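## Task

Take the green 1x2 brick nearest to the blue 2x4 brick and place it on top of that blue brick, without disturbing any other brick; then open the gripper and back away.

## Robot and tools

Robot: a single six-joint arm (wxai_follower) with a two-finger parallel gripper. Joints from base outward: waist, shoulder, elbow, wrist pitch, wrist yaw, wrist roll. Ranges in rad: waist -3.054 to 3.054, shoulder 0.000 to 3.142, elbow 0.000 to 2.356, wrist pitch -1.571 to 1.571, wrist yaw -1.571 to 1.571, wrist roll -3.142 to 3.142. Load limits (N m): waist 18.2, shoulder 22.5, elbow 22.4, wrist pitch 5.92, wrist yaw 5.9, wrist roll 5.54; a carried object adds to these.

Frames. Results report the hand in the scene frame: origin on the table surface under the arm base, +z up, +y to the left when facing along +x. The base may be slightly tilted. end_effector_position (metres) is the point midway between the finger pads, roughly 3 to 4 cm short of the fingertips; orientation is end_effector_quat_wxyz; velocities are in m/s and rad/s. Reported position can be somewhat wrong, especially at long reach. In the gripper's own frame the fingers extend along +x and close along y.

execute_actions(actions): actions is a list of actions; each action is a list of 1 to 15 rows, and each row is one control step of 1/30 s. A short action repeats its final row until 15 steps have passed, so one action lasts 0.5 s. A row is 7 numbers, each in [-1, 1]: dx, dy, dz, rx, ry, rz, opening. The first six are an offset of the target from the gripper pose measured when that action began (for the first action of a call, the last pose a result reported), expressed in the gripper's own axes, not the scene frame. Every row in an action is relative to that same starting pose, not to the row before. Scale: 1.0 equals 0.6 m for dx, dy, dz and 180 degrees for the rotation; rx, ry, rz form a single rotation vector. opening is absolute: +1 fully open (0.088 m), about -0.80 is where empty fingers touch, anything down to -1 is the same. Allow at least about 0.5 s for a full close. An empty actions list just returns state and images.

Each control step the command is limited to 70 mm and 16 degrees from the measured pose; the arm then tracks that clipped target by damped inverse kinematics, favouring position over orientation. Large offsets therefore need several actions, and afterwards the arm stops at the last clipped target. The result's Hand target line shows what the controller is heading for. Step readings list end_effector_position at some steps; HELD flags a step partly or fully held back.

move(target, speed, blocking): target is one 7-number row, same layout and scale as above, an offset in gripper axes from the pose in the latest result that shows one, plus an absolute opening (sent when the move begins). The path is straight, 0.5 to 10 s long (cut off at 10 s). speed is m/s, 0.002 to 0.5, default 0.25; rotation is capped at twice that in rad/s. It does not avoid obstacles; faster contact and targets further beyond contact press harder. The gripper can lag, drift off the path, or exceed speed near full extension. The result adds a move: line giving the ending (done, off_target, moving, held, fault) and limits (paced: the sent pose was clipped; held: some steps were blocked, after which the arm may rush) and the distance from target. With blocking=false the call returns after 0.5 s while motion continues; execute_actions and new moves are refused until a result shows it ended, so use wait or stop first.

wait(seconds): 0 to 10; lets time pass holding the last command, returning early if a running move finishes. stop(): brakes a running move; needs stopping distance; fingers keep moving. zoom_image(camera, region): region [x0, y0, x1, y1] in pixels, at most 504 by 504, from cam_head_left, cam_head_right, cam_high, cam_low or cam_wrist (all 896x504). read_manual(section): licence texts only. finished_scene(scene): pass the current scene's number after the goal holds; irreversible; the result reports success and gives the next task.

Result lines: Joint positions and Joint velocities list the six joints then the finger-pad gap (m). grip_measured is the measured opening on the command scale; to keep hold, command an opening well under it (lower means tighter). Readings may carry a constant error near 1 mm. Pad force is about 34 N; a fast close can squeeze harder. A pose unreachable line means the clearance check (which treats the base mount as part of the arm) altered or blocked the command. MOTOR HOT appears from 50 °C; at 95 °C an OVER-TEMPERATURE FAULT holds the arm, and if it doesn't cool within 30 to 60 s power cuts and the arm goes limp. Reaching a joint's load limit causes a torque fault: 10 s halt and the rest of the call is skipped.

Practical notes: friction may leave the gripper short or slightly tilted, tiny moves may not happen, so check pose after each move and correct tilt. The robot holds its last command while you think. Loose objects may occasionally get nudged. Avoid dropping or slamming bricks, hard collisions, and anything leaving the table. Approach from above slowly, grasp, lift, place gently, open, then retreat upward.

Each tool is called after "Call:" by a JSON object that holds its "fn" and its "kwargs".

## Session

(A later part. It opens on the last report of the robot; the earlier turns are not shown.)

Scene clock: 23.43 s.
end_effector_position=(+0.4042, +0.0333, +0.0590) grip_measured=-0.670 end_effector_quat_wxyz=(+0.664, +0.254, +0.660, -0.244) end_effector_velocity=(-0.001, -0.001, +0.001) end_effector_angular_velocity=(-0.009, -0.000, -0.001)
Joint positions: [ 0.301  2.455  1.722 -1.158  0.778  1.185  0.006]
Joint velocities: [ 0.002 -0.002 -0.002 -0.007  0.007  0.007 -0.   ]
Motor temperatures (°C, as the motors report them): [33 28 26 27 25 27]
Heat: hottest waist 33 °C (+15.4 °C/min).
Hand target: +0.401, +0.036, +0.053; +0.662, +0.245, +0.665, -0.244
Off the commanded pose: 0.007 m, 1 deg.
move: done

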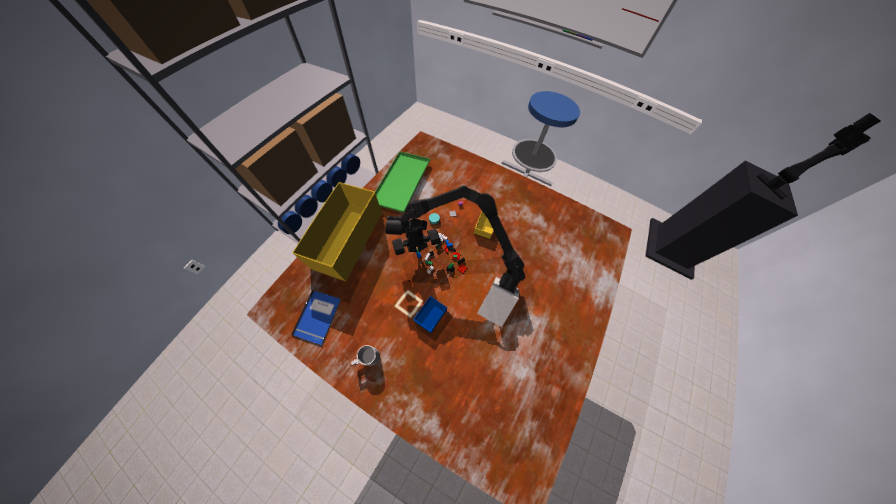

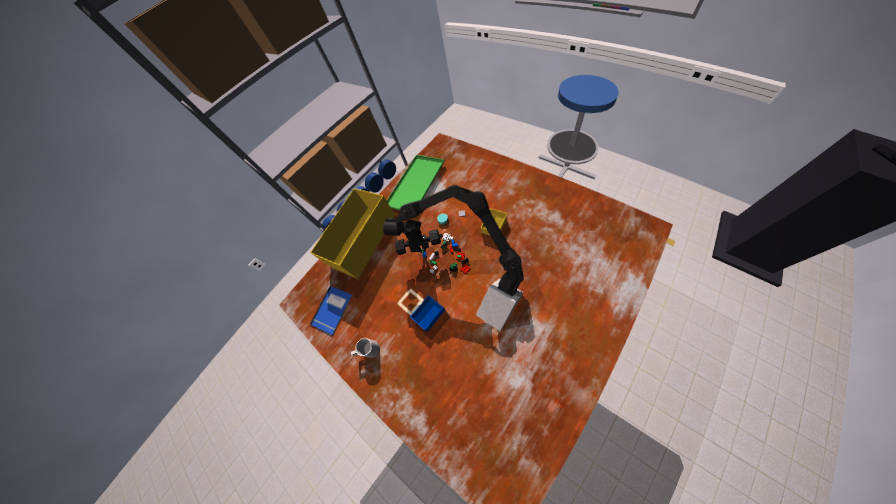

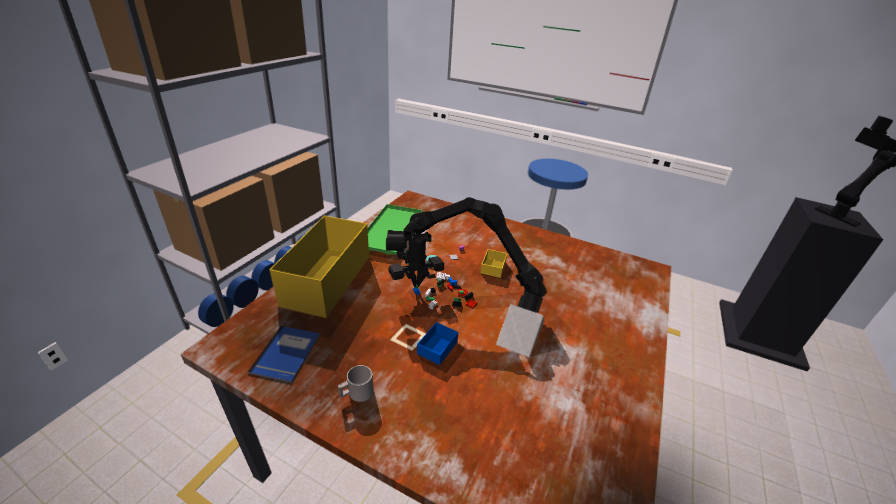

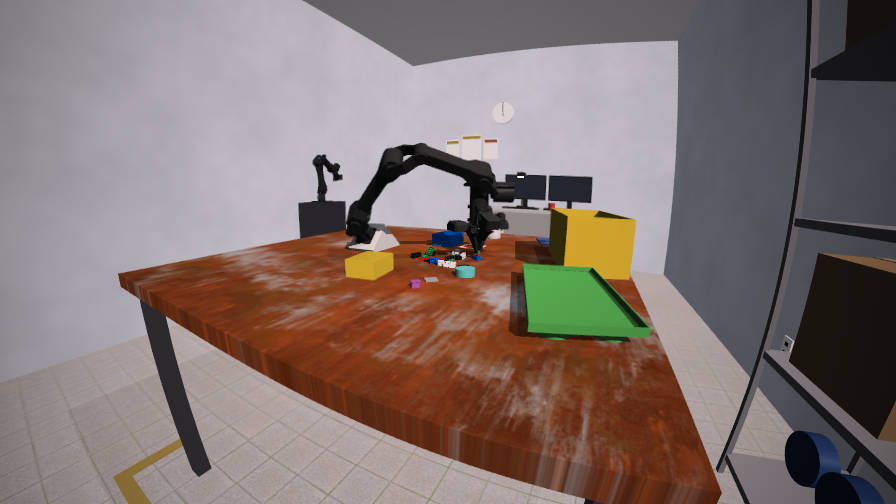

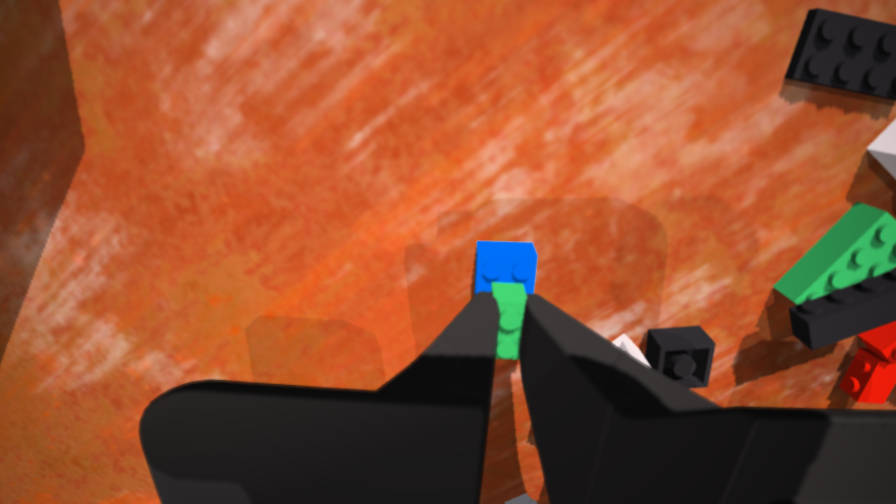

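Call:
{"fn": "move", "kwargs": {"target": [0.022, 0.0, -0.0115, 0, 0, -0.005, -0.8], "speed": 0.02}}

Scene clock: 24.47 s.
end_effector_position=(+0.4021, +0.0359, +0.0522) grip_measured=-0.670 end_effector_quat_wxyz=(+0.664, +0.256, +0.658, -0.247) end_effector_velocity=(-0.002, -0.002, -0.002) end_effector_angular_velocity=(+0.004, +0.013, +0.008)
Joint positions: [ 0.296  2.455  1.691 -1.121  0.783  1.185  0.006]
Joint velocities: [-0.007 -0.002 -0.002 -0.007 -0.007 -0.007 -0.   ]
Motor temperatures (°C, as the motors report them): [33 28 27 27 25 27]
Heat: hottest waist 33 °C (+14.7 °C/min).
Hand target: +0.399, +0.038, +0.046; +0.662, +0.248, +0.662, -0.249
Off the commanded pose: 0.007 m, 1 deg.
move: done

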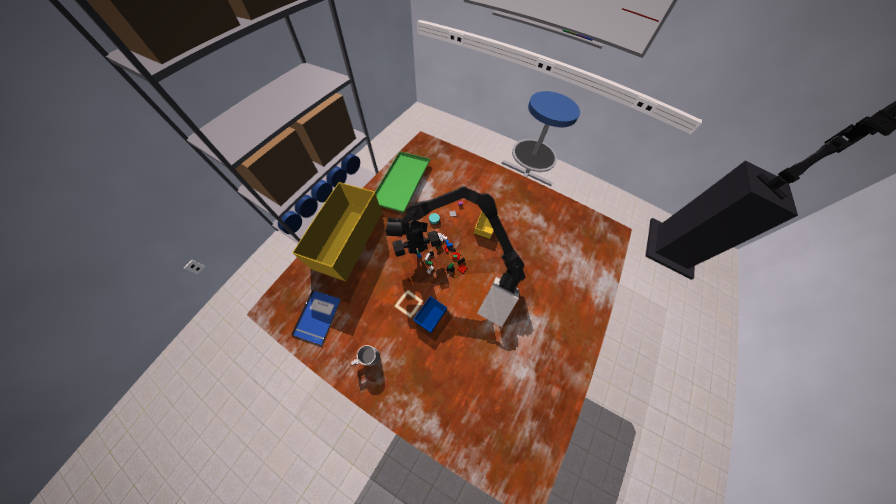

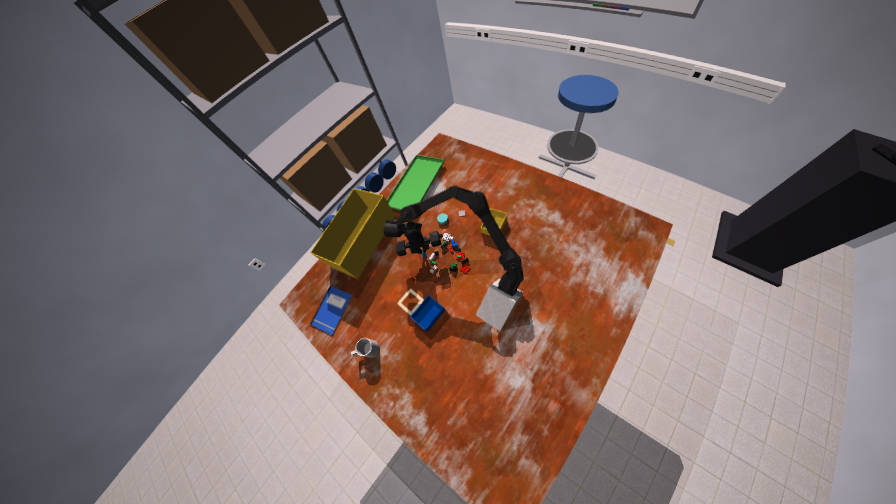

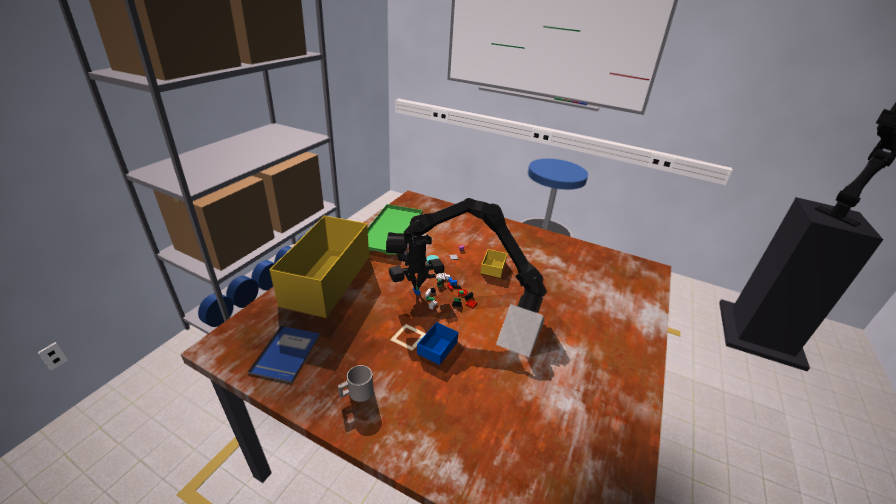

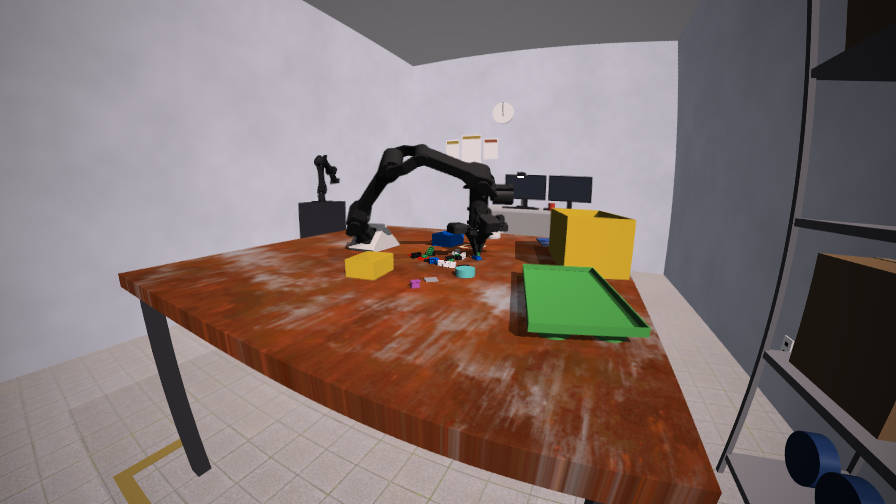

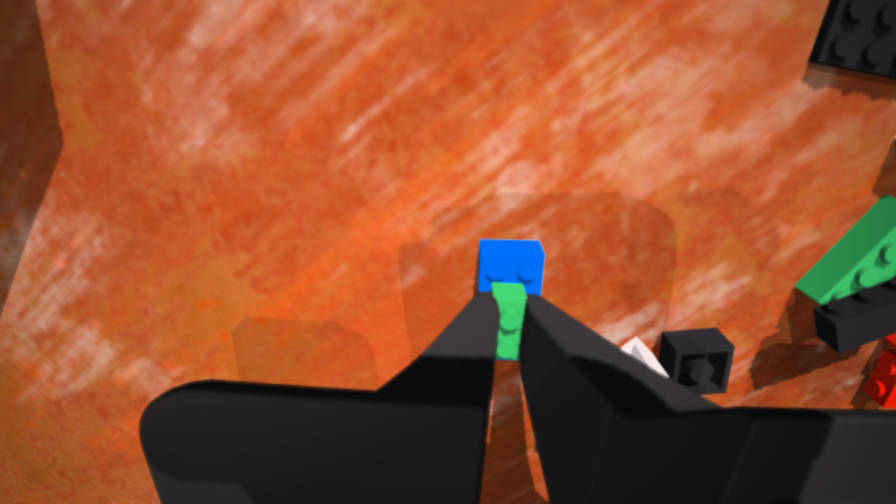

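Call:
{"fn": "zoom_image", "kwargs": {"camera": "cam_low", "region": [450, 230, 510, 275]}}

Call:
{"fn": "zoom_image", "kwargs": {"camera": "cam_wrist", "region": [430, 210, 590, 370]}}

Region (450, 230, 510, 275) of cam_low's 896x504 image, scaled by 8.400, with more detail than that image has; it fills the top 378 rows of this view, and the rest is white.

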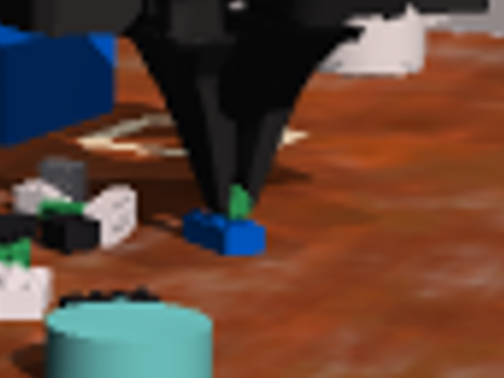

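Region (430, 210, 590, 370) of cam_wrist's 896x504 image, scaled by 3.150, with more detail than that image has.

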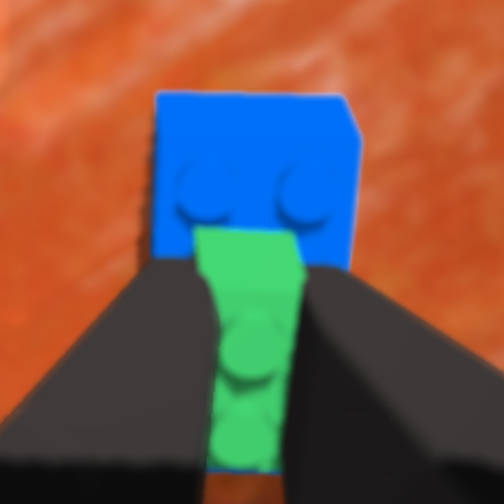

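Call:
{"fn": "execute_actions", "kwargs": {"actions": [[[0,0,0,0,0,0,-0.66],[0,0,0,0,0,0,-0.63],[0,0,0,0,0,0,-0.6],[0,0,0,0,0,0,-0.57],[0,0,0,0,0,0,-0.54],[0,0,0,0,0,0,-0.5],[0,0,0,0,0,0,-0.45]]]}}

Call:
{"fn": "move", "kwargs": {"target": [-0.15, 0.0, 0.05, 0, 0, 0, -0.45], "speed": 0.12}}

Scene clock: 25.10 s.
end_effector_position=(+0.4022, +0.0360, +0.0522) grip_measured=-0.455 end_effector_quat_wxyz=(+0.664, +0.256, +0.658, -0.247) end_effector_velocity=(-0.002, +0.001, +0.002) end_effector_angular_velocity=(+0.019, +0.009, +0.011)
Joint positions: [ 0.296  2.455  1.691 -1.12   0.783  1.185  0.017]
Joint velocities: [ 0.002 -0.007 -0.002 -0.007 -0.022 -0.007  0.002]
Motor temperatures (°C, as the motors report them): [33 28 27 27 25 27]
Heat: hottest waist 33 °C (+14.3 °C/min).
Hand target: +0.402, +0.036, +0.052; +0.664, +0.256, +0.658, -0.247
Off the commanded pose: 0.000 m, 0 deg.
Step readings (end_effector_position):
0: (+0.4022, +0.0360, +0.0522)
1: (+0.4022, +0.0360, +0.0522)
2: (+0.4022, +0.0360, +0.0522)
4: (+0.4022, +0.0360, +0.0522)
8: (+0.4022, +0.0360, +0.0522)
15: end_effector_position above

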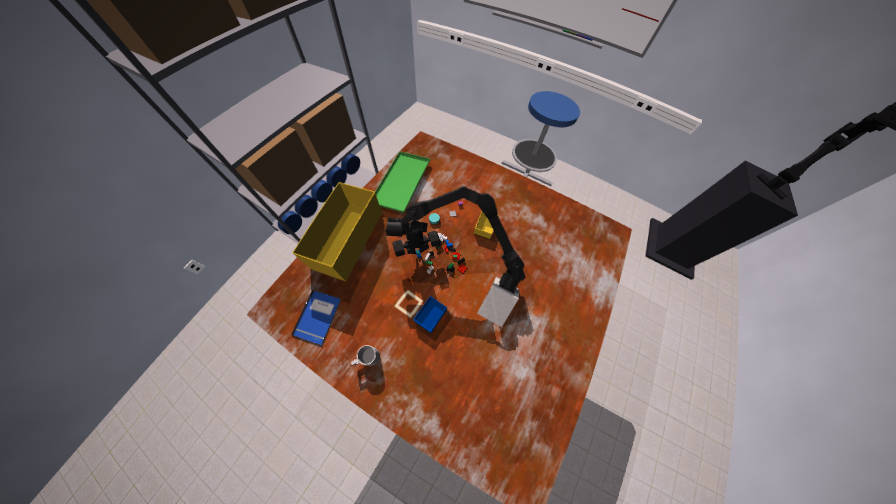

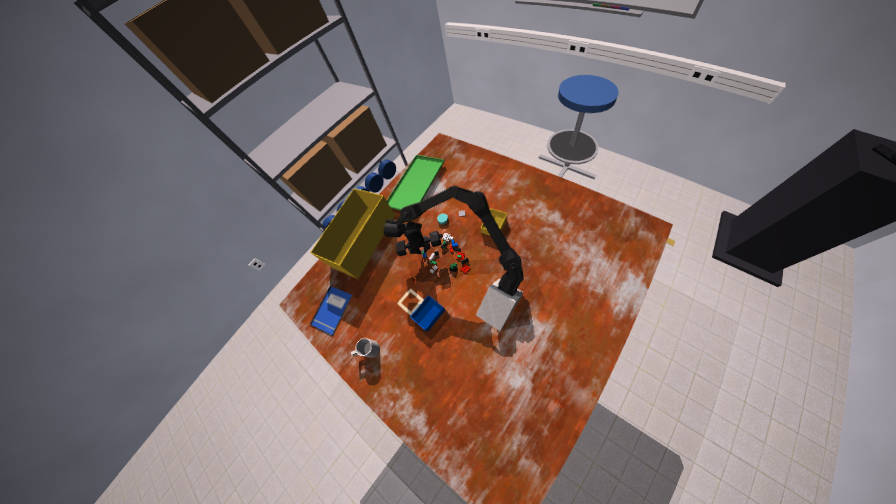

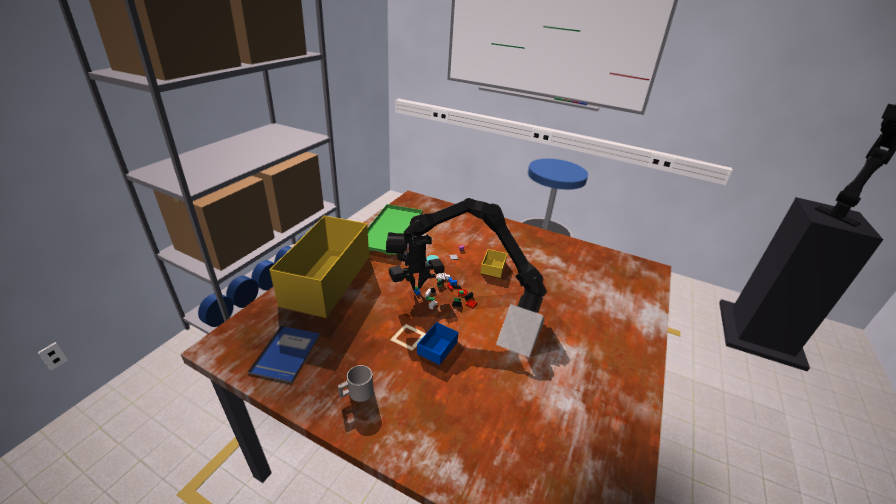

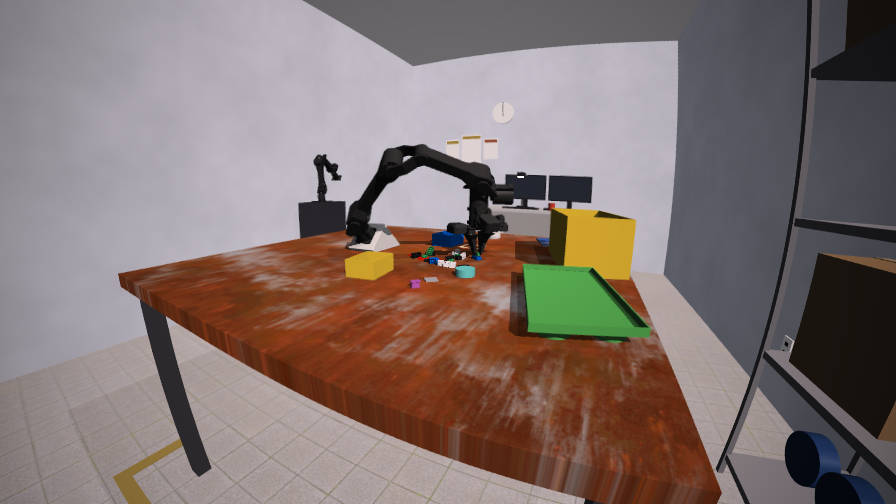

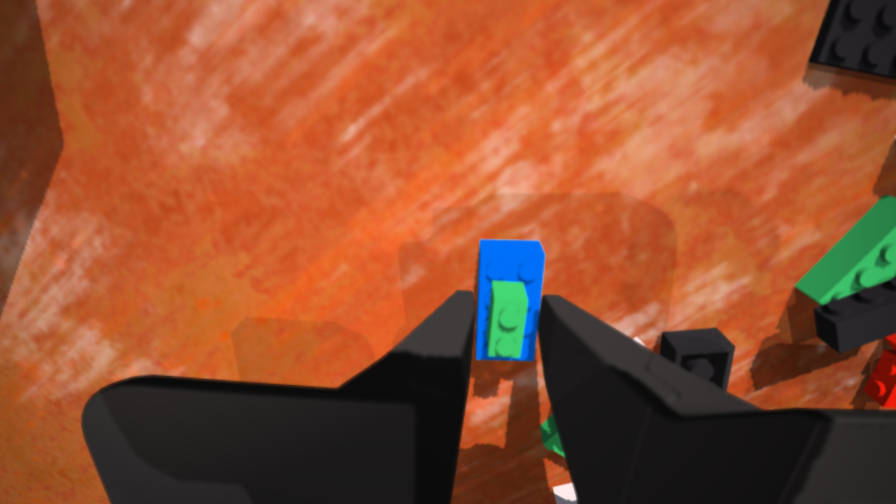

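Scene clock: 26.27 s.
end_effector_position=(+0.4236, +0.0101, +0.1454) grip_measured=-0.450 end_effector_quat_wxyz=(+0.668, +0.261, +0.653, -0.245) end_effector_velocity=(-0.006, +0.007, -0.008) end_effector_angular_velocity=(-0.001, +0.042, +0.038)
Joint positions: [ 0.391  2.507  2.13  -1.57   0.755  1.298  0.017]
Joint velocities: [-0.002  0.027  0.002 -0.022 -0.022 -0.007 -0.   ]
Motor temperatures (°C, as the motors report them): [33 28 27 27 25 27]
Heat: hottest waist 33 °C (+13.7 °C/min).
Hand target: +0.423, +0.014, +0.142; +0.665, +0.258, +0.656, -0.245
Off the commanded pose: 0.006 m, 1 deg.
joint sent to its limit — the command would take joint 4 (wrist pitch) past its lower limit, so that joint was sent only as far as its limit.
move: done

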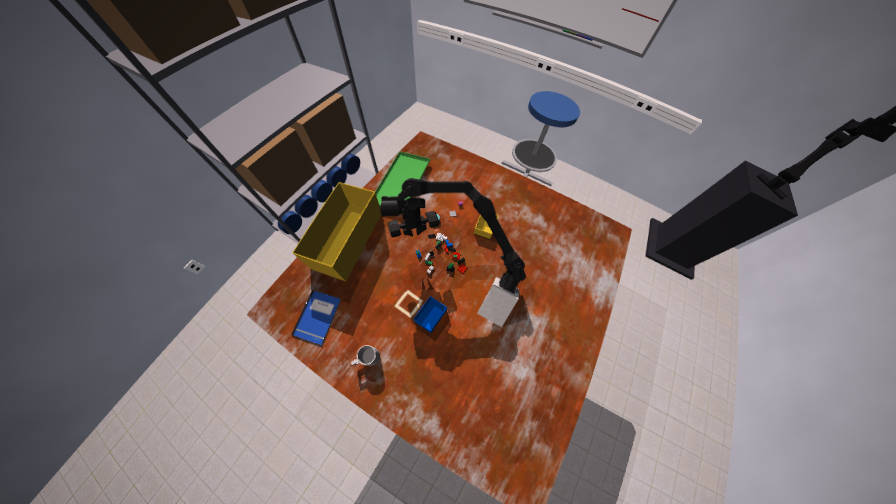

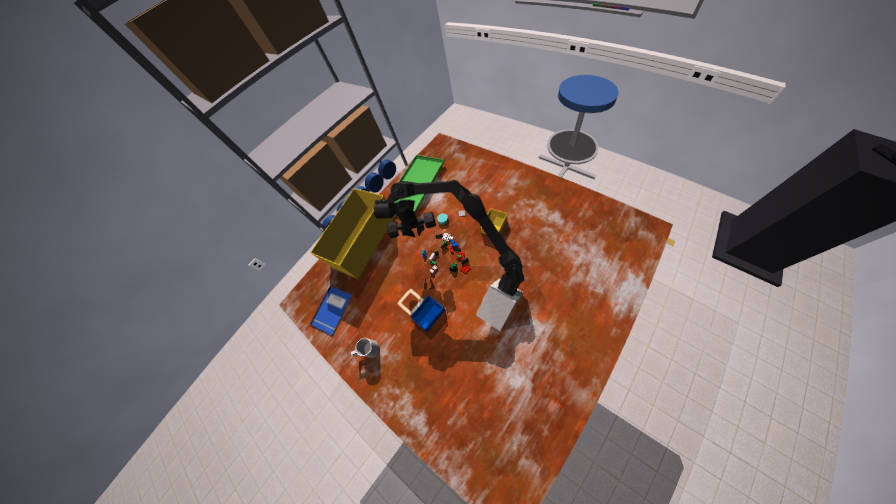

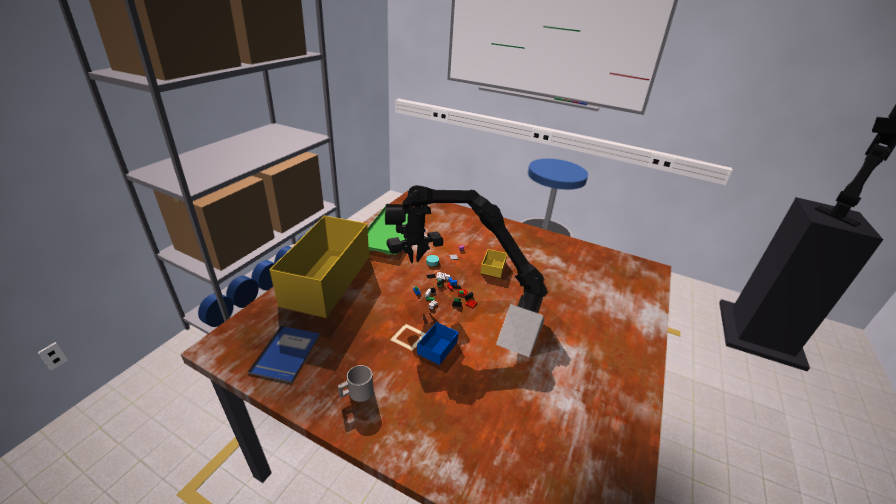

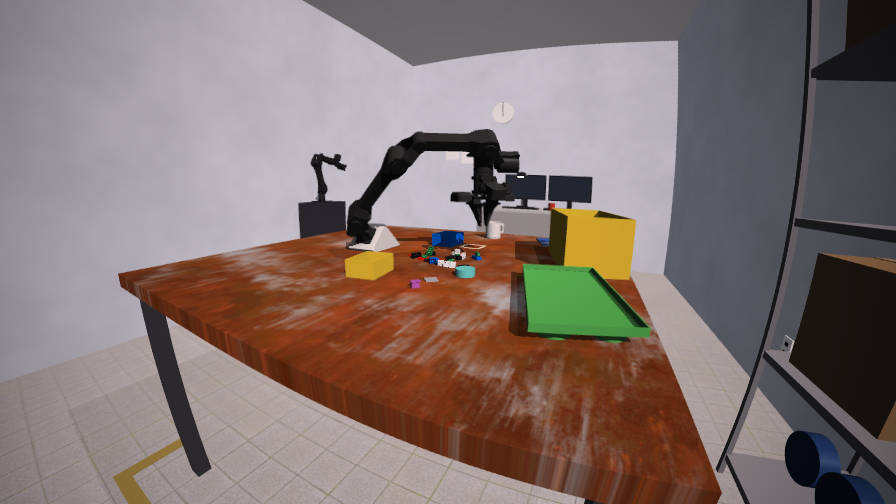

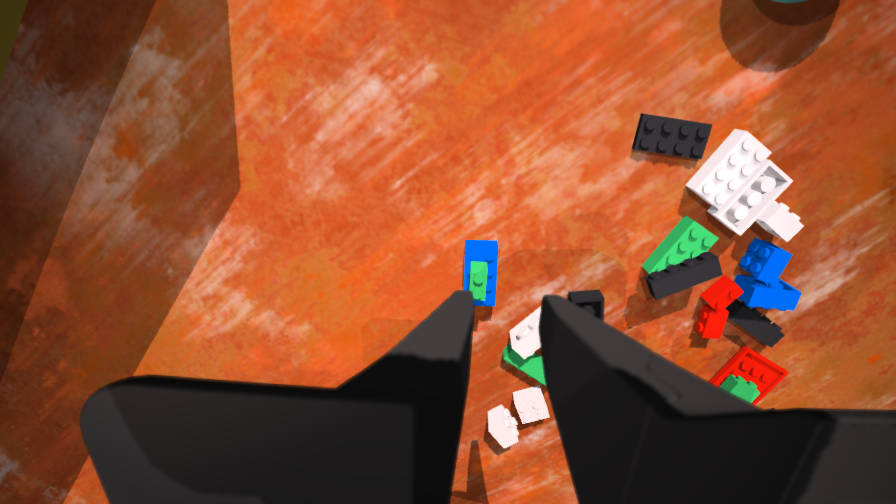

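Call:
{"fn": "finished_scene", "kwargs": {"scene": 1}}

The scene is finished: the task was done.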